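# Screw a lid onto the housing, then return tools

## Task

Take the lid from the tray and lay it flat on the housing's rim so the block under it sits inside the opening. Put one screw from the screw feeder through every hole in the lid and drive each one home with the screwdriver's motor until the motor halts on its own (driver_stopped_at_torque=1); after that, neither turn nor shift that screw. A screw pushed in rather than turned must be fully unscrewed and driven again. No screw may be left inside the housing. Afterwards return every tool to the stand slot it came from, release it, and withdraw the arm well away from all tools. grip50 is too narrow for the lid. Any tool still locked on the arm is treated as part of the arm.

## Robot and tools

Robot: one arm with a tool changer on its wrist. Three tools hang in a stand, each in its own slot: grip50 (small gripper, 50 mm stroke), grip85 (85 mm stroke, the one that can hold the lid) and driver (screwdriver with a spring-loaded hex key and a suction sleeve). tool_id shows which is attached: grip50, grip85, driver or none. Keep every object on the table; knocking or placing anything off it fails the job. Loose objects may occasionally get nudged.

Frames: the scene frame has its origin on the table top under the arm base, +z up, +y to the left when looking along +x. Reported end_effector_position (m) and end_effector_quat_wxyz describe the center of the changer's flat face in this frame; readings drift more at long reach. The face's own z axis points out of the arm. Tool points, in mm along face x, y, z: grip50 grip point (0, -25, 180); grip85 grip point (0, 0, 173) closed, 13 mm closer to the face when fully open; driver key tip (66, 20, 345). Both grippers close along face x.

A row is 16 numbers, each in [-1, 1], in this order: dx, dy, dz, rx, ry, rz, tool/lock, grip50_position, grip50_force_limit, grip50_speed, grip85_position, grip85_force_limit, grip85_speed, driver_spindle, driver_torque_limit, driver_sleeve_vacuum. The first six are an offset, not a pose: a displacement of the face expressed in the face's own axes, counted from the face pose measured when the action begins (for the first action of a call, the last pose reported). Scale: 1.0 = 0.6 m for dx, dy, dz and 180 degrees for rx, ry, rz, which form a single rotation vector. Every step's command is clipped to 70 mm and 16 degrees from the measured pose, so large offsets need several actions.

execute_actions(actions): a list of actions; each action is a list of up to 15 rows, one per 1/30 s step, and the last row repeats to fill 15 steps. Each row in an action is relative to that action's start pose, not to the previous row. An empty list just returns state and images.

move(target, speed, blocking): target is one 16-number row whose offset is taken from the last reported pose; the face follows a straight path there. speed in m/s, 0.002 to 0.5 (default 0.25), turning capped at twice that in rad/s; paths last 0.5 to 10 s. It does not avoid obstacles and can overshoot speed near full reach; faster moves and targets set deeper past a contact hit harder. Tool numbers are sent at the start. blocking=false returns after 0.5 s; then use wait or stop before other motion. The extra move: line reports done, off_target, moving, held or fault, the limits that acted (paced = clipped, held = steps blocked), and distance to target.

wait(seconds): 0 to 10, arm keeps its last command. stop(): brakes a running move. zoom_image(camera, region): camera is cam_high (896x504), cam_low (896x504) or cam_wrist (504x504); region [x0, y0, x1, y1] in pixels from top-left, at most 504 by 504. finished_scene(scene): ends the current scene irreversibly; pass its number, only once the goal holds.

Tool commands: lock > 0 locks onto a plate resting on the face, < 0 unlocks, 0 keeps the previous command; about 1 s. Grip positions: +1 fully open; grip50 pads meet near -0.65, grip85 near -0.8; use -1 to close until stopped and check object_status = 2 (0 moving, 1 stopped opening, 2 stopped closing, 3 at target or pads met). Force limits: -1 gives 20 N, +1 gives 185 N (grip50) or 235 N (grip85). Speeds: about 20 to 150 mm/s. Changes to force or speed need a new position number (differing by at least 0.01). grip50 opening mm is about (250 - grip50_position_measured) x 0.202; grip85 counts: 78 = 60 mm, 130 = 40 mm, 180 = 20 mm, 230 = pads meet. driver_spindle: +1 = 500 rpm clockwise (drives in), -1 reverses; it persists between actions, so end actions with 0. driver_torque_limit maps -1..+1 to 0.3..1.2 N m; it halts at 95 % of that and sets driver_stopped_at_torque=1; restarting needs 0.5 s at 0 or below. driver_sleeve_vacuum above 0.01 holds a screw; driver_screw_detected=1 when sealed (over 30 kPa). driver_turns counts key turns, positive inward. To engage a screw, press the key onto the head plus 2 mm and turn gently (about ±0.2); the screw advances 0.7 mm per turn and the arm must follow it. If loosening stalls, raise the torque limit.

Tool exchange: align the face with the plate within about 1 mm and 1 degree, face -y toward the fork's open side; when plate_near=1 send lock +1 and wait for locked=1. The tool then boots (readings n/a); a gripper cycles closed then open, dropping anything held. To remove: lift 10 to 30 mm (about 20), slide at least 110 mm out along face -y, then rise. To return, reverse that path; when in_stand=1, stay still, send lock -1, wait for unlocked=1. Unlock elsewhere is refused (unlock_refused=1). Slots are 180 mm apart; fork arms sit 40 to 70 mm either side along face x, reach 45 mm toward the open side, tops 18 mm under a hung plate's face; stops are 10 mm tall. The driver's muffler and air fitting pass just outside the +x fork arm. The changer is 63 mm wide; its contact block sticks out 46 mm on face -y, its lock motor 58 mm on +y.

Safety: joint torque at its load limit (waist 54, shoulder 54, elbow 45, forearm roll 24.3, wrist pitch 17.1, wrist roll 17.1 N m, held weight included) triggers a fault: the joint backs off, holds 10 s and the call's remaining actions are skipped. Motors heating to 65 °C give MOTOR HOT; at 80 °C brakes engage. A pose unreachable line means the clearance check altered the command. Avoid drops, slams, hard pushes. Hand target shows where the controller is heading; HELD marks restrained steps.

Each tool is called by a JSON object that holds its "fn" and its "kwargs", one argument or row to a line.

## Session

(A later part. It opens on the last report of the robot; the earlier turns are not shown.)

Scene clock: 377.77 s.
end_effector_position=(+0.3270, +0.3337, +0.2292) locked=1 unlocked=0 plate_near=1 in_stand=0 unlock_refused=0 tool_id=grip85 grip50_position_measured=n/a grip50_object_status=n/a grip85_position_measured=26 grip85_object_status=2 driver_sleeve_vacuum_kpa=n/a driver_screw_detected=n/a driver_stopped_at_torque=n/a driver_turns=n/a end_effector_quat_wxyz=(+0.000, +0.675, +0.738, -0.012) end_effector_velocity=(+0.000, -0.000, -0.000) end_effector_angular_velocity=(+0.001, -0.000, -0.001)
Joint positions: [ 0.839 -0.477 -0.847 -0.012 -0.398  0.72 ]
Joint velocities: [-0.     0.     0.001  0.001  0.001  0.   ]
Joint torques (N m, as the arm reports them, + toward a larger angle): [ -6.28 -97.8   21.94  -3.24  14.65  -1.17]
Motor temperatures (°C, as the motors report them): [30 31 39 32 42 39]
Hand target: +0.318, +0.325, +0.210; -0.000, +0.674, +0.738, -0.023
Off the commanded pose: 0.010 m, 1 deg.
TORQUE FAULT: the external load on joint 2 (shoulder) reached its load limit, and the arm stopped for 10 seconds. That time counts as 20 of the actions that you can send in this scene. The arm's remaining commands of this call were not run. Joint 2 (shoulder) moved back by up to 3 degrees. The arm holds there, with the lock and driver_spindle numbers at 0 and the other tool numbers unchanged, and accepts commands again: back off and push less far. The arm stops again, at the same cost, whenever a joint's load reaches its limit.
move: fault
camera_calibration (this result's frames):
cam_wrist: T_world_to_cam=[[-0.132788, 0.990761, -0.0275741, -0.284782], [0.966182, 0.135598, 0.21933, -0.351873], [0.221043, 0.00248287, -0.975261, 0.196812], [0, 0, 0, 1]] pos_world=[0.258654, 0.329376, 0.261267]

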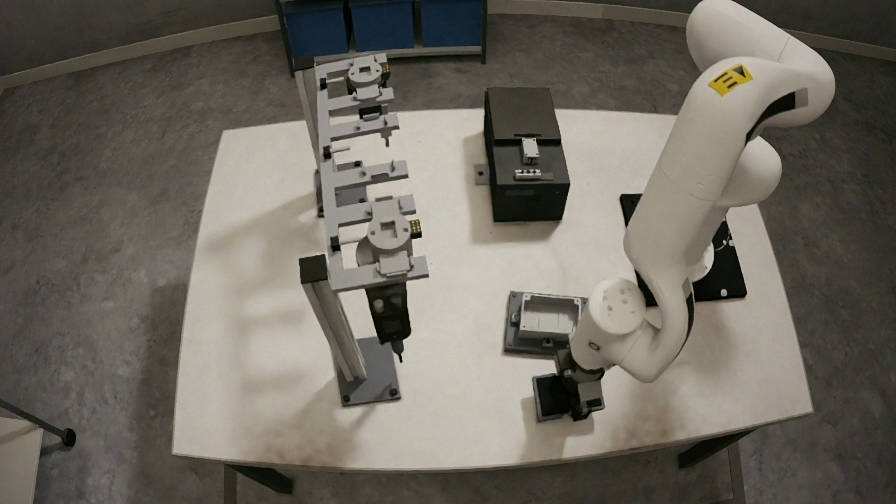

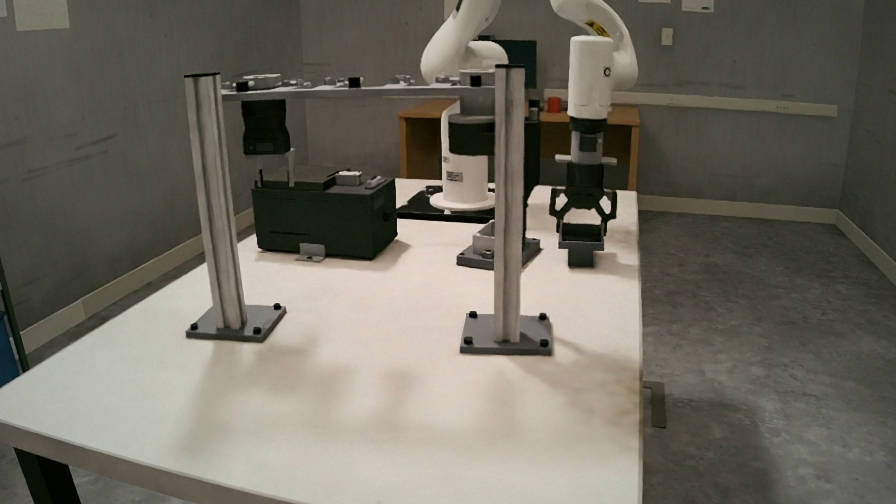

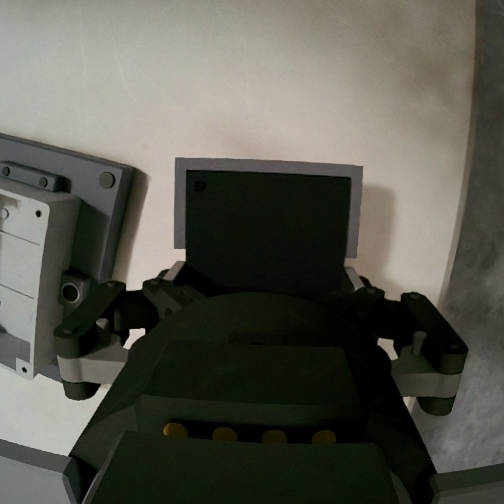

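{"fn": "execute_actions", "kwargs": {
  "actions": [
    [[-0.0033,-0.004,-0.0035,-0.0061,0.0056,0,0,1,0,0,-1,0,-0.6,0,0,0]]
  ]
}}

Scene clock: 423.07 s.
end_effector_position=(+0.3323, +0.3390, +0.2540) locked=1 unlocked=0 plate_near=1 in_stand=0 unlock_refused=0 tool_id=grip85 grip50_position_measured=n/a grip50_object_status=n/a grip85_position_measured=27 grip85_object_status=2 driver_sleeve_vacuum_kpa=n/a driver_screw_detected=n/a driver_stopped_at_torque=n/a driver_turns=n/a end_effector_quat_wxyz=(+0.001, +0.675, +0.738, +0.014) end_effector_velocity=(-0.000, +0.000, +0.000) end_effector_angular_velocity=(+0.001, -0.001, +0.000)
Joint positions: [ 0.839 -0.425 -0.847 -0.012 -0.398  0.72 ]
Joint velocities: [ 0.     0.001  0.     0.001  0.    -0.   ]
Joint torques (N m, as the arm reports them, + toward a larger angle): [ -2.4   42.6  -17.12  -0.29   0.02  -0.32]
Motor temperatures (°C, as the motors report them): [30 31 39 32 41 39]
Hand target: +0.332, +0.339, +0.254; +0.001, +0.675, +0.738, +0.014
Off the commanded pose: 0.025 m, 2 deg.
TORQUE FAULT: the external load on joint 2 (shoulder) reached its load limit, and the arm stopped for 10 seconds. The call counts as one of the actions that you can send in this scene. The arm ran no command of this call. Joint 2 (shoulder) moved back by up to 3 degrees. The arm holds there, with the lock and driver_spindle numbers at 0 and the other tool numbers unchanged, and accepts commands again: back off and push less far. The arm stops again, at the same cost, whenever a joint's load reaches its limit.
Step readings (end_effector_position):
0: (+0.3323, +0.3390, +0.2540)
1: (+0.3323, +0.3390, +0.2540)
2: (+0.3323, +0.3390, +0.2540)
4: (+0.3323, +0.3390, +0.2540)
8: (+0.3323, +0.3390, +0.2540)
15: end_effector_position above
camera_calibration (this result's frames):
cam_wrist: T_world_to_cam=[[-0.132181, 0.991214, 0.00476967, -0.297204], [0.957462, 0.126432, 0.259387, -0.367281], [0.256505, 0.0388528, -0.965762, 0.193252], [0, 0, 0, 1]] pos_world=[0.262803, 0.33352, 0.283321]

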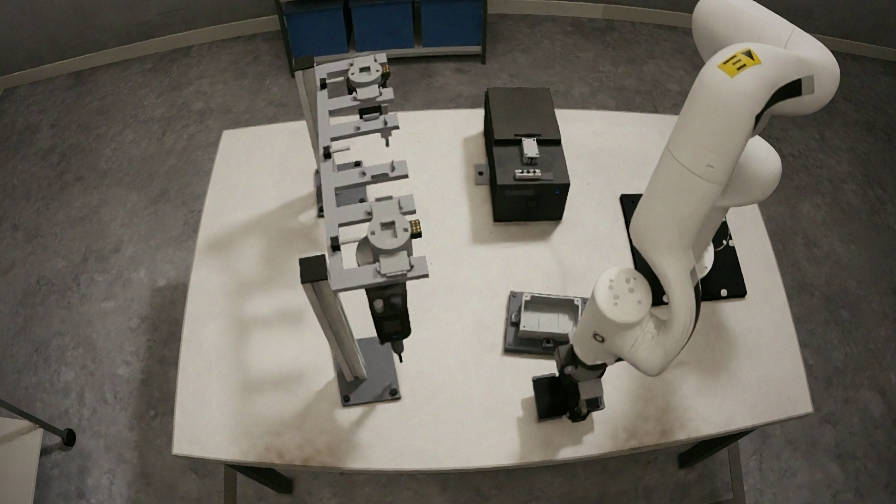

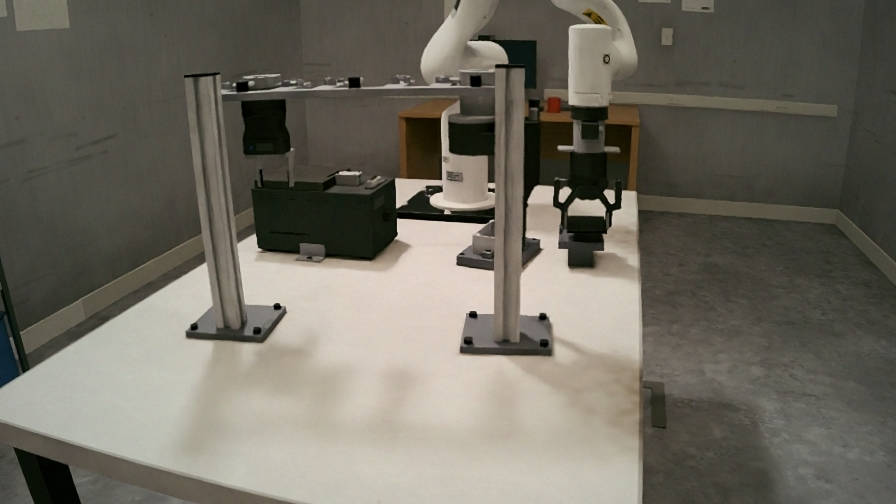

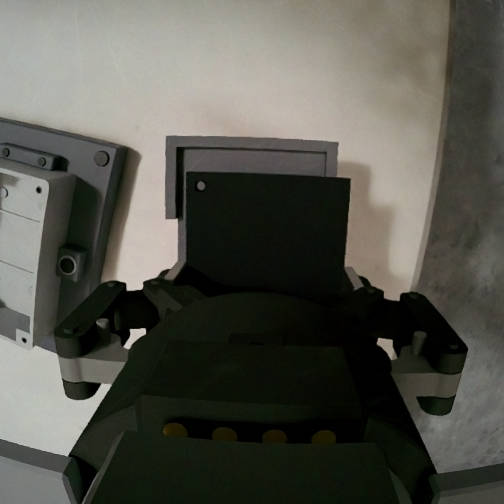

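{"fn": "move", "kwargs": {
  "target": [0,0,-0.08,0.0061,-0.0056,0,0,1,0,0,-1,0,-0.6,0,0,0],
  "speed": 0.08
}}

{"fn": "zoom_image", "kwargs": {
  "camera": "cam_low",
  "region": [450, 140, 650, 290]
}}

Scene clock: 433.47 s.
end_effector_position=(+0.3312, +0.3381, +0.3017) locked=1 unlocked=0 plate_near=1 in_stand=0 unlock_refused=0 tool_id=grip85 grip50_position_measured=n/a grip50_object_status=n/a grip85_position_measured=27 grip85_object_status=2 driver_sleeve_vacuum_kpa=n/a driver_screw_detected=n/a driver_stopped_at_torque=n/a driver_turns=n/a end_effector_quat_wxyz=(+0.001, +0.675, +0.738, +0.001) end_effector_velocity=(+0.000, +0.000, +0.001) end_effector_angular_velocity=(+0.001, -0.001, -0.001)
Joint positions: [ 0.839 -0.341 -0.871 -0.01  -0.533  0.719]
Joint velocities: [-0.001  0.001 -0.001  0.    -0.001  0.   ]
Joint torques (N m, as the arm reports them, + toward a larger angle): [ -1.26  41.05 -18.8    0.34  -0.05  -0.21]
Motor temperatures (°C, as the motors report them): [30 31 39 32 40 39]
Hand target: +0.331, +0.338, +0.302; +0.001, +0.675, +0.738, +0.001
Off the commanded pose: 0.000 m, 0 deg.
move: done
camera_calibration (this result's frames):
cam_wrist: T_world_to_cam=[[-0.132291, 0.991138, -0.012003, -0.291524], [0.961922, 0.131295, 0.239724, -0.375728], [0.239176, 0.0201674, -0.970767, 0.25325], [0, 0, 0, 1]] pos_world=[0.262284, 0.333164, 0.332419]

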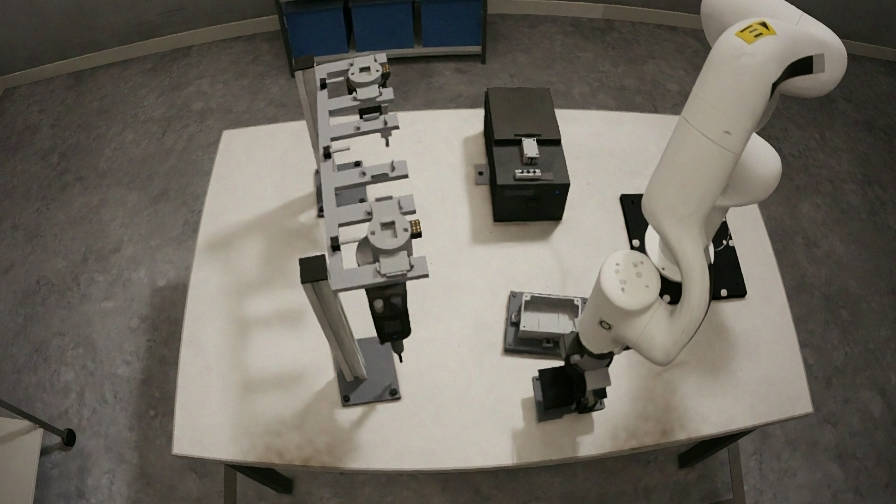

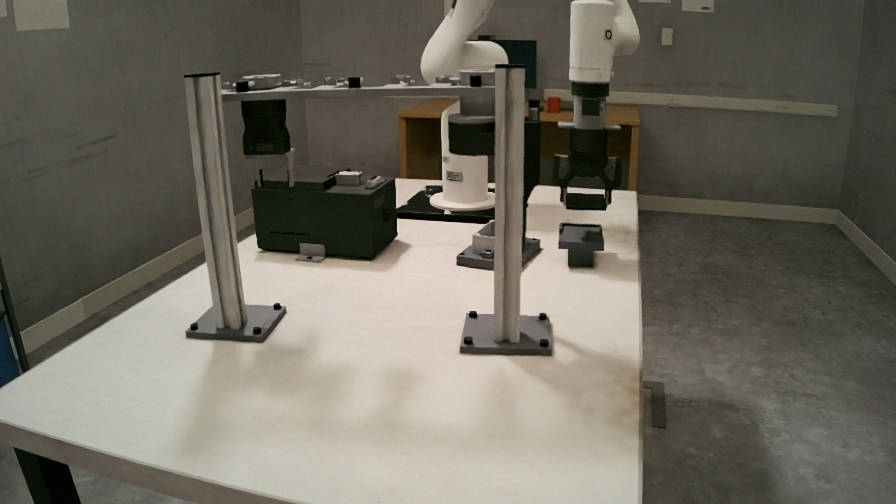

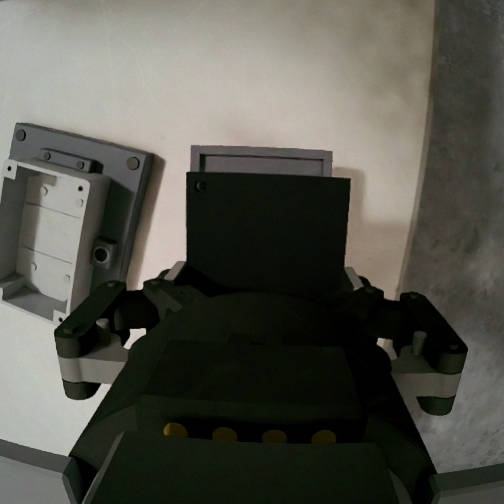

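Region (450, 140, 650, 290) of cam_low's 896x504 image, scaled by 2.520, with more detail than that image has; it fills the top 378 rows of this view, and the rest is white.

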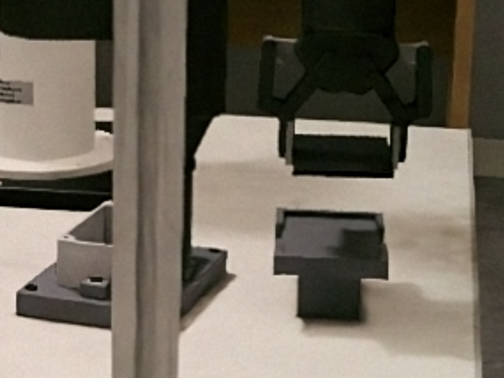

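{"fn": "move", "kwargs": {
  "target": [-0.3497,0.196,0,0,0,0.065,0,1,0,0,-1,0,-0.6,0,0,0],
  "speed": 0.2
}}

{"fn": "zoom_image", "kwargs": {
  "camera": "cam_wrist",
  "region": [130, 0, 400, 200]
}}

Scene clock: 469.30 s.
end_effector_position=(+0.4669, +0.1397, +0.3023) locked=1 unlocked=0 plate_near=1 in_stand=0 unlock_refused=0 tool_id=grip85 grip50_position_measured=n/a grip50_object_status=n/a grip85_position_measured=27 grip85_object_status=2 driver_sleeve_vacuum_kpa=n/a driver_screw_detected=n/a driver_stopped_at_torque=n/a driver_turns=n/a end_effector_quat_wxyz=(+0.001, +0.746, +0.666, +0.001) end_effector_velocity=(+0.001, -0.001, +0.000) end_effector_angular_velocity=(+0.001, -0.001, -0.001)
Joint positions: [ 0.336 -0.365 -0.909 -0.013 -0.544  0.421]
Joint velocities: [-0.003 -0.001 -0.001  0.001  0.    -0.002]
Joint torques (N m, as the arm reports them, + toward a larger angle): [ -1.73  42.51 -18.6    0.14   0.15  -0.3 ]
Motor temperatures (°C, as the motors report them): [30 31 39 32 40 39]
Hand target: +0.467, +0.139, +0.302; +0.001, +0.746, +0.666, +0.001
Off the commanded pose: 0.000 m, 0 deg.
move: done
camera_calibration (this result's frames):
cam_wrist: T_world_to_cam=[[0.0710721, 0.9974, -0.0118889, -0.172785], [0.968461, -0.0661465, 0.240226, -0.455899], [0.238815, -0.0285873, -0.970644, 0.232263], [0, 0, 0, 1]] pos_world=[0.398333, 0.14882, 0.332909]

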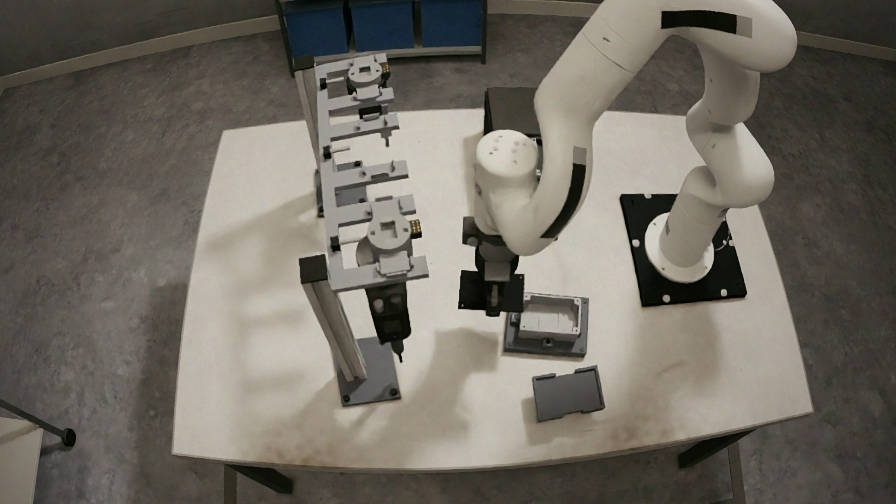

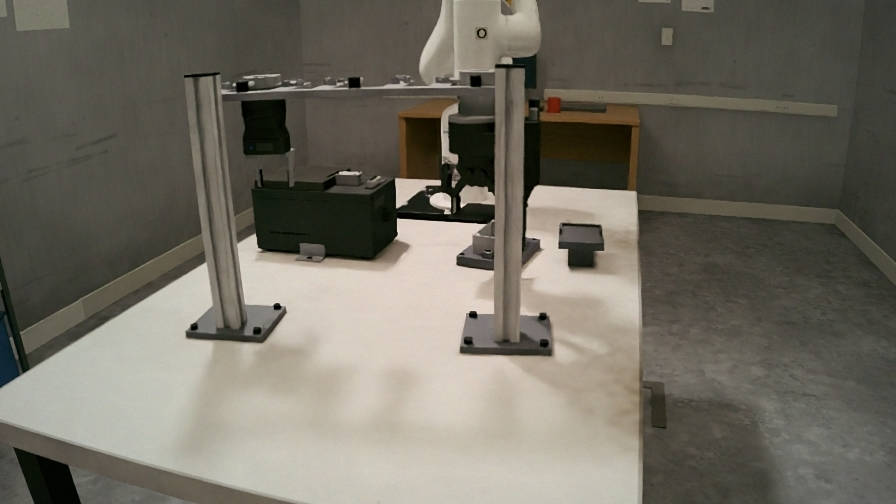

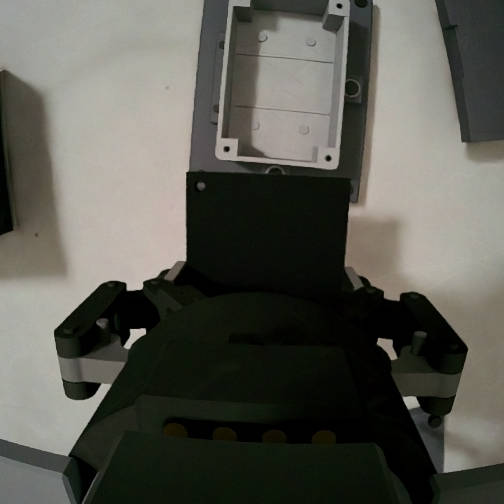

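Region (130, 0, 400, 200) of cam_wrist's 504x504 image, scaled by 1.867, with more detail than that image has; it fills the top 373 rows of this view, and the rest is white.

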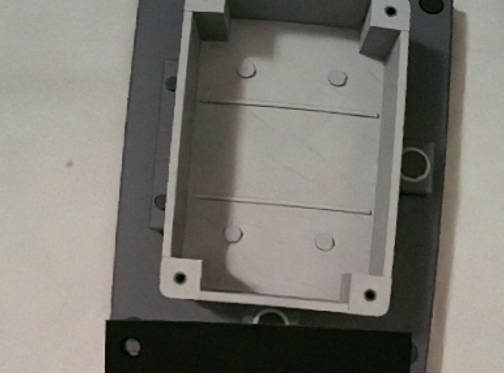

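{"fn": "move", "kwargs": {
  "target": [0.0095,-0.1195,0.037,0,0,0.0139,0,1,0,0,-1,0,-0.6,0,0,0],
  "speed": 0.1
}}

{"fn": "zoom_image", "kwargs": {
  "camera": "cam_wrist",
  "region": [130, 60, 400, 260]
}}

{"fn": "zoom_image", "kwargs": {
  "camera": "cam_low",
  "region": [430, 150, 570, 290]
}}

Scene clock: 522.67 s.
end_effector_position=(+0.3966, +0.1535, +0.2800) locked=1 unlocked=0 plate_near=1 in_stand=0 unlock_refused=0 tool_id=grip85 grip50_position_measured=n/a grip50_object_status=n/a grip85_position_measured=27 grip85_object_status=2 driver_sleeve_vacuum_kpa=n/a driver_screw_detected=n/a driver_stopped_at_torque=n/a driver_turns=n/a end_effector_quat_wxyz=(+0.001, +0.761, +0.649, +0.001) end_effector_velocity=(-0.001, +0.000, -0.000) end_effector_angular_velocity=(-0.000, -0.002, +0.000)
Joint positions: [ 0.415 -0.278 -0.724 -0.015 -0.445  0.546]
Joint velocities: [ 0.002  0.001  0.003 -0.003  0.003  0.004]
Joint torques (N m, as the arm reports them, + toward a larger angle): [ -2.19  35.36 -17.19  -0.28  -0.01  -0.3 ]
Motor temperatures (°C, as the motors report them): [30 31 40 32 40 39]
Hand target: +0.396, +0.154, +0.280; +0.001, +0.761, +0.649, +0.001
Off the commanded pose: 0.000 m, 0 deg.
move: done
camera_calibration (this result's frames):
cam_wrist: T_world_to_cam=[[0.114625, 0.993342, -0.0115287, -0.198648], [0.964547, -0.10851, 0.240572, -0.373627], [0.237719, -0.0386954, -0.970563, 0.229791], [0, 0, 0, 1]] pos_world=[0.328525, 0.165675, 0.310621]

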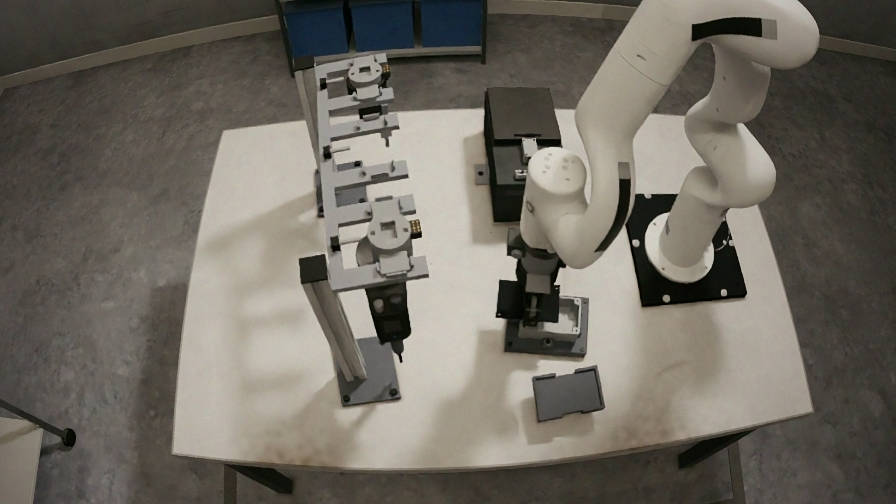

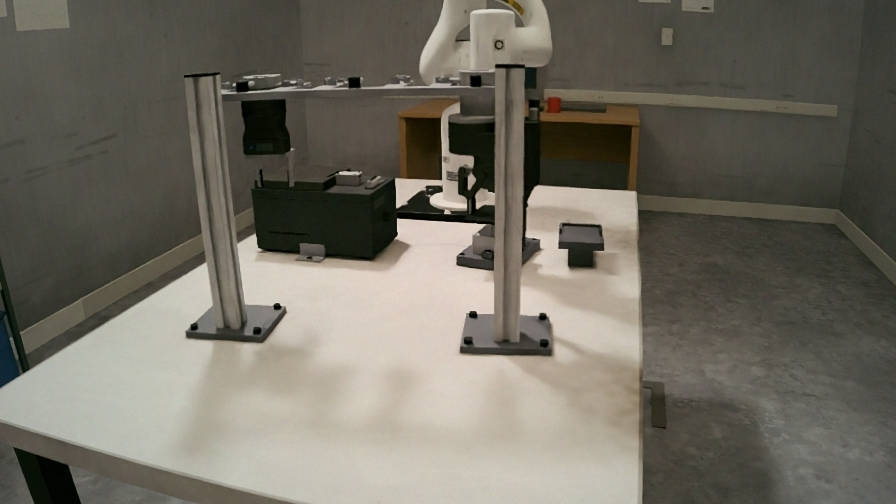

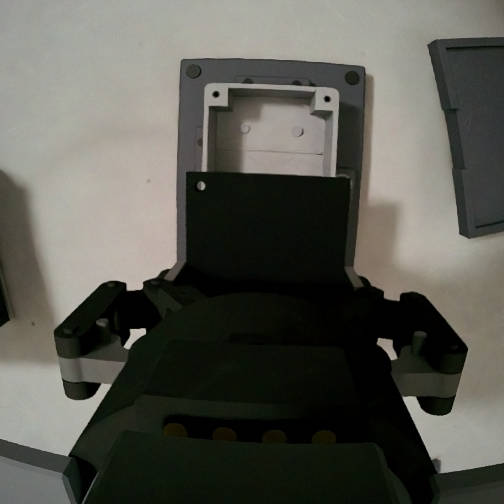

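Region (130, 60, 400, 260) of cam_wrist's 504x504 image, scaled by 1.867, with more detail than that image has; it fills the top 373 rows of this view, and the rest is white.

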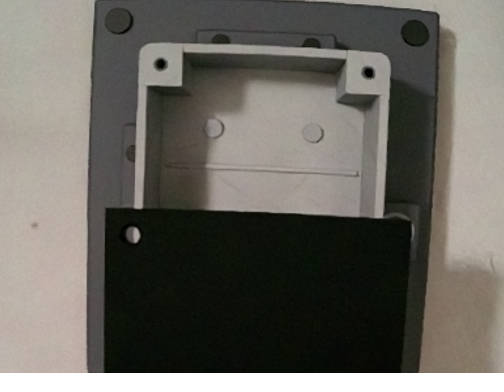

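Region (430, 150, 570, 290) of cam_low's 896x504 image, scaled by 3.600, with more detail than that image has.

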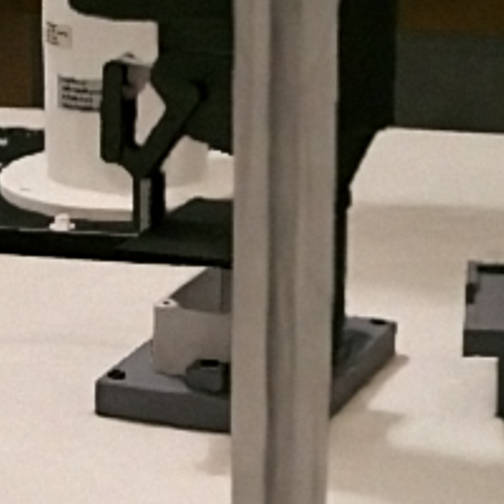

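{"fn": "move", "kwargs": {
  "target": [0,-0.055,0.0167,0,0,0,0,1,0,0,-1,0,-0.6,0,0,0],
  "speed": 0.06
}}

{"fn": "zoom_image", "kwargs": {
  "camera": "cam_wrist",
  "region": [160, 90, 380, 250]
}}

{"fn": "zoom_image", "kwargs": {
  "camera": "cam_high",
  "region": [490, 260, 630, 380]
}}

Scene clock: 572.33 s.
end_effector_position=(+0.3642, +0.1588, +0.2700) locked=1 unlocked=0 plate_near=1 in_stand=0 unlock_refused=0 tool_id=grip85 grip50_position_measured=n/a grip50_object_status=n/a grip85_position_measured=27 grip85_object_status=2 driver_sleeve_vacuum_kpa=n/a driver_screw_detected=n/a driver_stopped_at_torque=n/a driver_turns=n/a end_effector_quat_wxyz=(+0.001, +0.761, +0.649, +0.001) end_effector_velocity=(-0.001, +0.000, -0.000) end_effector_angular_velocity=(-0.001, +0.000, +0.001)
Joint positions: [ 0.457 -0.242 -0.644 -0.017 -0.401  0.59 ]
Joint velocities: [ 0.002  0.001  0.002 -0.002  0.     0.003]
Joint torques (N m, as the arm reports them, + toward a larger angle): [ -1.64  30.89 -16.59  -0.18  -0.05  -0.3 ]
Motor temperatures (°C, as the motors report them): [30 31 39 32 40 39]
Hand target: +0.364, +0.159, +0.270; +0.001, +0.761, +0.649, +0.001
Off the commanded pose: 0.000 m, 0 deg.
move: done
camera_calibration (this result's frames):
cam_wrist: T_world_to_cam=[[0.114673, 0.993338, -0.0113648, -0.200301], [0.964485, -0.108587, 0.240785, -0.339445], [0.237947, -0.0385727, -0.970512, 0.227833], [0, 0, 0, 1]] pos_world=[0.296147, 0.170896, 0.300571]

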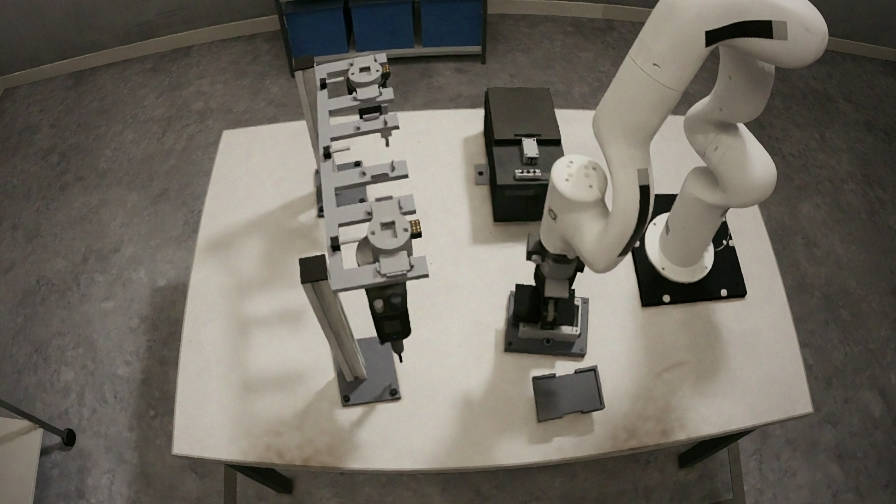

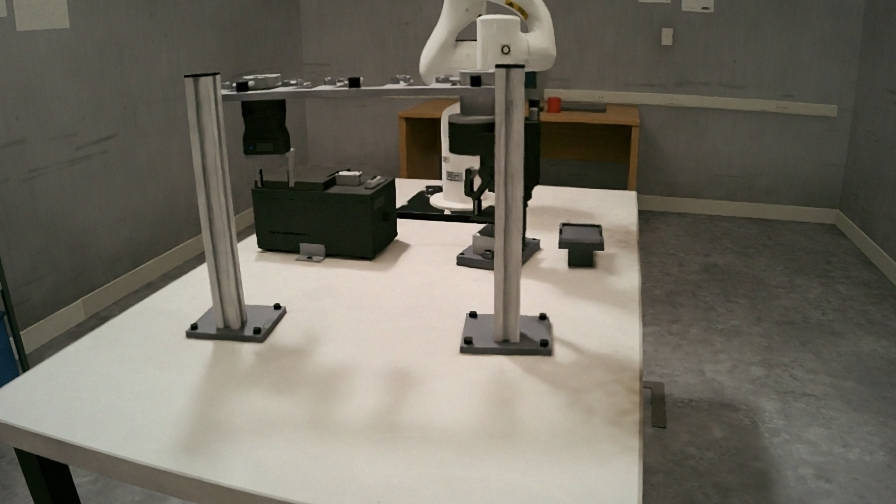

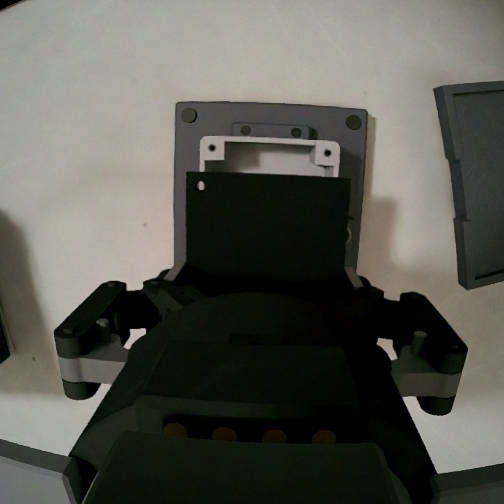

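Region (160, 90, 380, 250) of cam_wrist's 504x504 image, scaled by 2.291, with more detail than that image has; it fills the top 367 rows of this view, and the rest is white.

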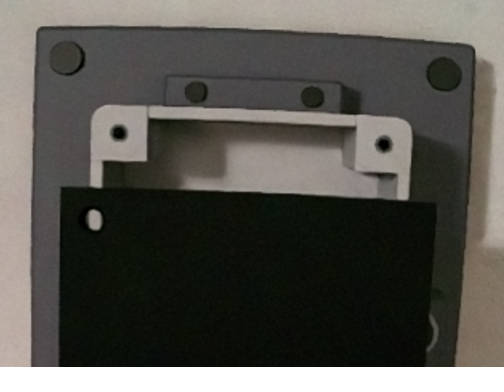

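Region (490, 260, 630, 380) of cam_high's 896x504 image, scaled by 3.600, with more detail than that image has; it fills the top 432 rows of this view, and the rest is white.

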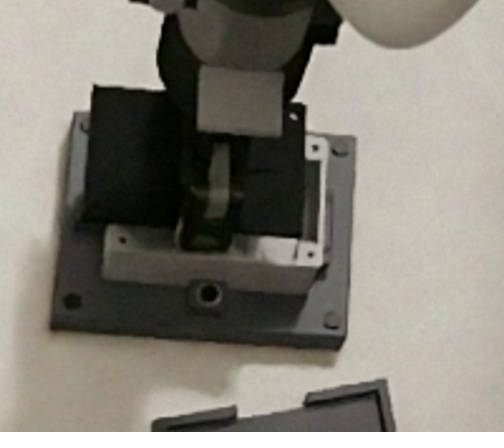

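{"fn": "move", "kwargs": {
  "target": [0,-0.028,0,0,0,0,0,1,0,0,-1,0,-0.6,0,0,0],
  "speed": 0.05
}}

{"fn": "move", "kwargs": {
  "target": [0,0,0.03,0,0,0,0,1,0,0,-1,0,-0.6,0,0,0],
  "speed": 0.02
}}

{"fn": "zoom_image", "kwargs": {
  "camera": "cam_high",
  "region": [490, 260, 630, 380]
}}

{"fn": "zoom_image", "kwargs": {
  "camera": "cam_wrist",
  "region": [160, 90, 380, 250]
}}

Scene clock: 593.20 s.
end_effector_position=(+0.3478, +0.1614, +0.2699) locked=1 unlocked=0 plate_near=1 in_stand=0 unlock_refused=0 tool_id=grip85 grip50_position_measured=n/a grip50_object_status=n/a grip85_position_measured=27 grip85_object_status=2 driver_sleeve_vacuum_kpa=n/a driver_screw_detected=n/a driver_stopped_at_torque=n/a driver_turns=n/a end_effector_quat_wxyz=(+0.001, +0.761, +0.649, +0.001) end_effector_velocity=(-0.001, +0.000, +0.000) end_effector_angular_velocity=(+0.000, -0.002, -0.000)
Joint positions: [ 0.48  -0.213 -0.606 -0.017 -0.393  0.614]
Joint velocities: [ 0.001  0.002  0.002 -0.001  0.001  0.002]
Joint torques (N m, as the arm reports them, + toward a larger angle): [ -0.96  29.7  -16.38   0.22  -0.01  -0.12]
Motor temperatures (°C, as the motors report them): [30 31 39 32 40 39]
Hand target: +0.348, +0.161, +0.270; +0.001, +0.761, +0.649, +0.001
Off the commanded pose: 0.000 m, 0 deg.
move: done
camera_calibration (this result's frames):
cam_wrist: T_world_to_cam=[[0.114675, 0.993339, -0.0112708, -0.201082], [0.964466, -0.108609, 0.240852, -0.323268], [0.238024, -0.0384899, -0.970496, 0.231778], [0, 0, 0, 1]] pos_world=[0.279671, 0.173554, 0.300533]

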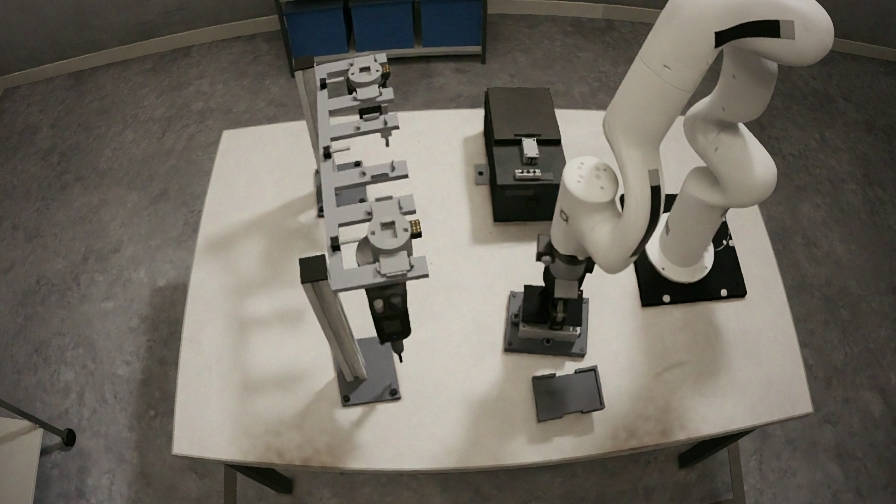

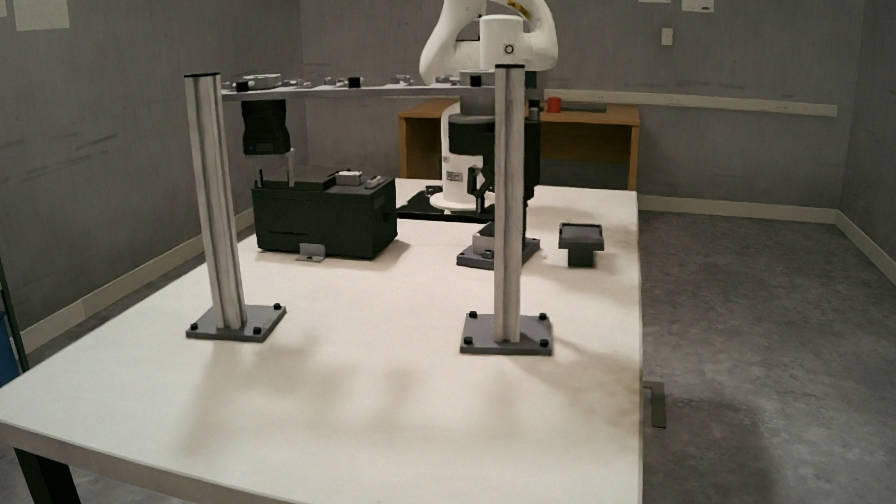

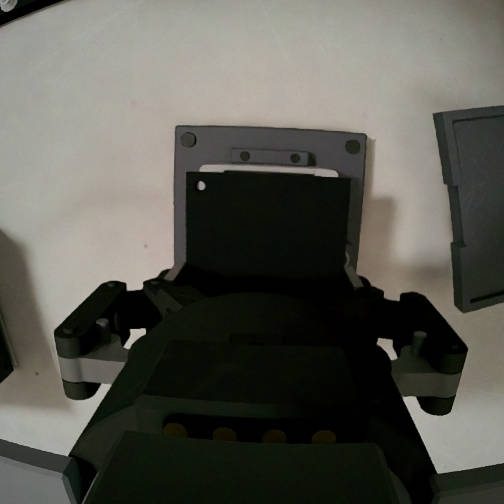

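Scene clock: 594.37 s.
end_effector_position=(+0.3478, +0.1614, +0.2520) locked=1 unlocked=0 plate_near=1 in_stand=0 unlock_refused=0 tool_id=grip85 grip50_position_measured=n/a grip50_object_status=n/a grip85_position_measured=27 grip85_object_status=2 driver_sleeve_vacuum_kpa=n/a driver_screw_detected=n/a driver_stopped_at_torque=n/a driver_turns=n/a end_effector_quat_wxyz=(+0.001, +0.761, +0.649, +0.001) end_effector_velocity=(+0.000, +0.000, -0.001) end_effector_angular_velocity=(+0.001, -0.002, +0.000)
Joint positions: [ 0.48  -0.256 -0.601 -0.019 -0.345  0.616]
Joint velocities: [ 0.    -0.002 -0.    -0.     0.004 -0.   ]
Joint torques (N m, as the arm reports them, + toward a larger angle): [ -1.23  32.02 -15.74   0.21  -0.11  -0.35]
Motor temperatures (°C, as the motors report them): [30 31 39 32 40 39]
Hand target: +0.348, +0.161, +0.252; +0.001, +0.761, +0.649, +0.001
Off the commanded pose: 0.000 m, 0 deg.
move: done
camera_calibration (this result's frames):
cam_wrist: T_world_to_cam=[[0.114704, 0.993335, -0.0113348, -0.20126], [0.964457, -0.108621, 0.24088, -0.319013], [0.238043, -0.0385619, -0.970489, 0.214373], [0, 0, 0, 1]] pos_world=[0.27973, 0.173534, 0.282609]

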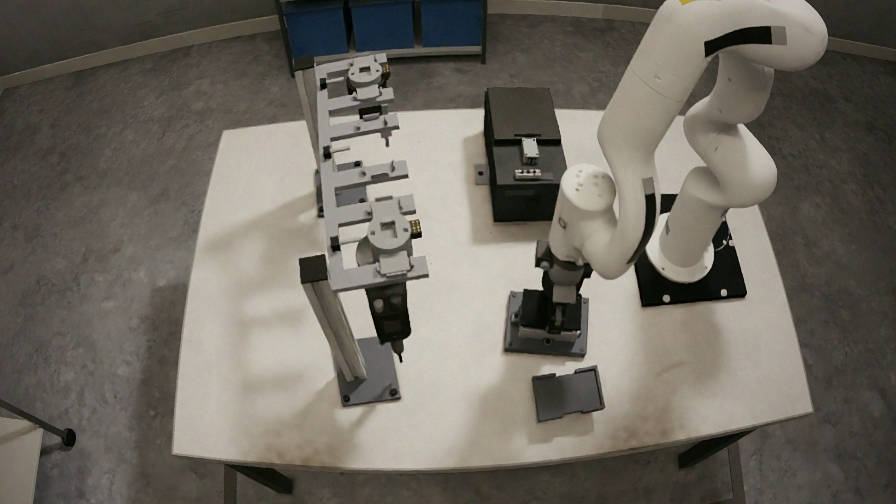

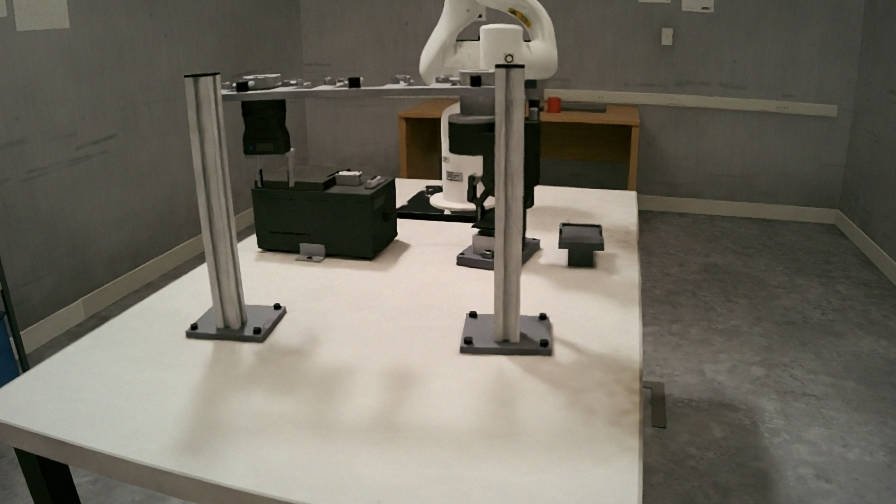

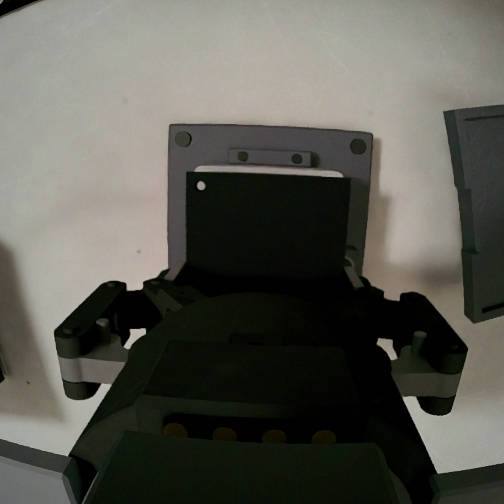

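Region (490, 260, 630, 380) of cam_high's 896x504 image, scaled by 3.600, with more detail than that image has; it fills the top 432 rows of this view, and the rest is white.

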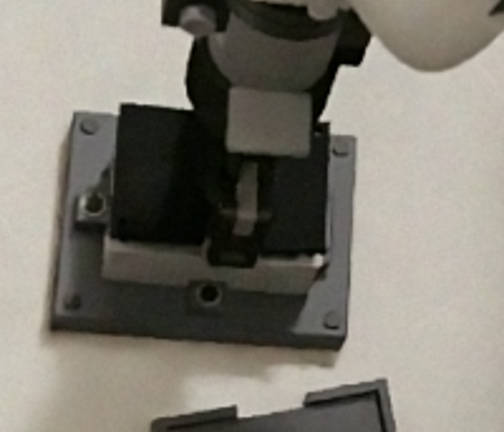

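Region (160, 90, 380, 250) of cam_wrist's 504x504 image, scaled by 2.291, with more detail than that image has; it fills the top 367 rows of this view, and the rest is white.

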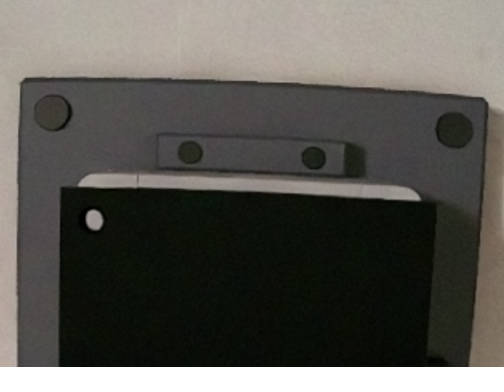

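{"fn": "move", "kwargs": {
  "target": [0,-0.0038,0.008,0,0,0,0,1,0,0,-1,0,-0.6,0,0,0],
  "speed": 0.02
}}

{"fn": "zoom_image", "kwargs": {
  "camera": "cam_wrist",
  "region": [160, 90, 380, 250]
}}

Scene clock: 613.37 s.
end_effector_position=(+0.3456, +0.1617, +0.2473) locked=1 unlocked=0 plate_near=1 in_stand=0 unlock_refused=0 tool_id=grip85 grip50_position_measured=n/a grip50_object_status=n/a grip85_position_measured=27 grip85_object_status=2 driver_sleeve_vacuum_kpa=n/a driver_screw_detected=n/a driver_stopped_at_torque=n/a driver_turns=n/a end_effector_quat_wxyz=(+0.001, +0.761, +0.649, +0.001) end_effector_velocity=(-0.000, +0.000, -0.001) end_effector_angular_velocity=(+0.001, -0.001, -0.001)
Joint positions: [ 0.483 -0.264 -0.596 -0.02  -0.331  0.62 ]
Joint velocities: [ 0.    -0.001  0.001 -0.     0.004  0.001]
Joint torques (N m, as the arm reports them, + toward a larger angle): [ -2.    30.49 -15.46  -0.33   0.12  -0.26]
Motor temperatures (°C, as the motors report them): [30 31 39 32 40 39]
Hand target: +0.346, +0.162, +0.247; +0.001, +0.761, +0.649, +0.001
Off the commanded pose: 0.000 m, 0 deg.
move: done
camera_calibration (this result's frames):
cam_wrist: T_world_to_cam=[[0.114703, 0.993335, -0.0113753, -0.201391], [0.96447, -0.108612, 0.240835, -0.315681], [0.237994, -0.0385956, -0.970499, 0.210322], [0, 0, 0, 1]] pos_world=[0.277509, 0.17388, 0.277854]

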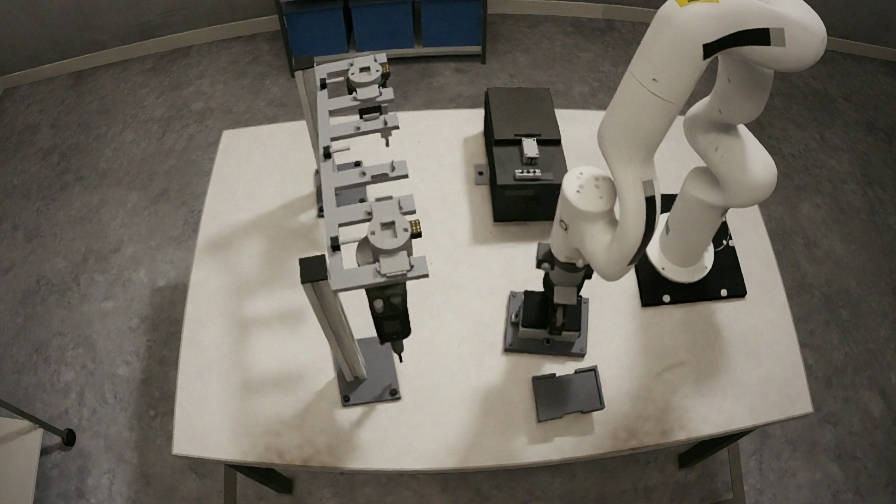

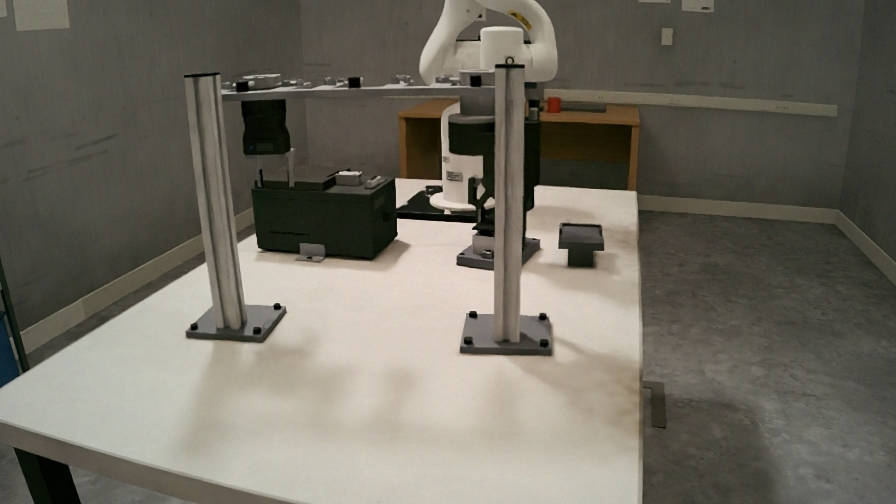

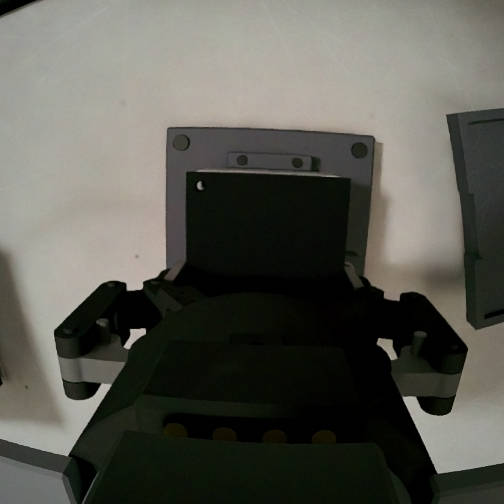

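Region (160, 90, 380, 250) of cam_wrist's 504x504 image, scaled by 2.291, with more detail than that image has; it fills the top 367 rows of this view, and the rest is white.

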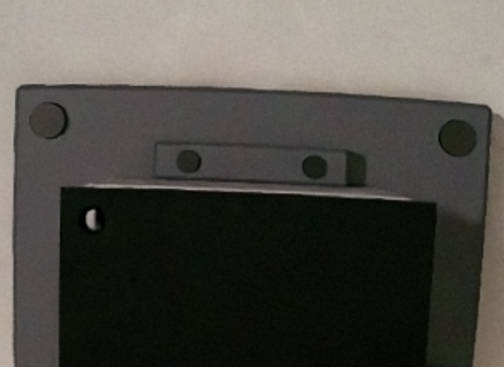

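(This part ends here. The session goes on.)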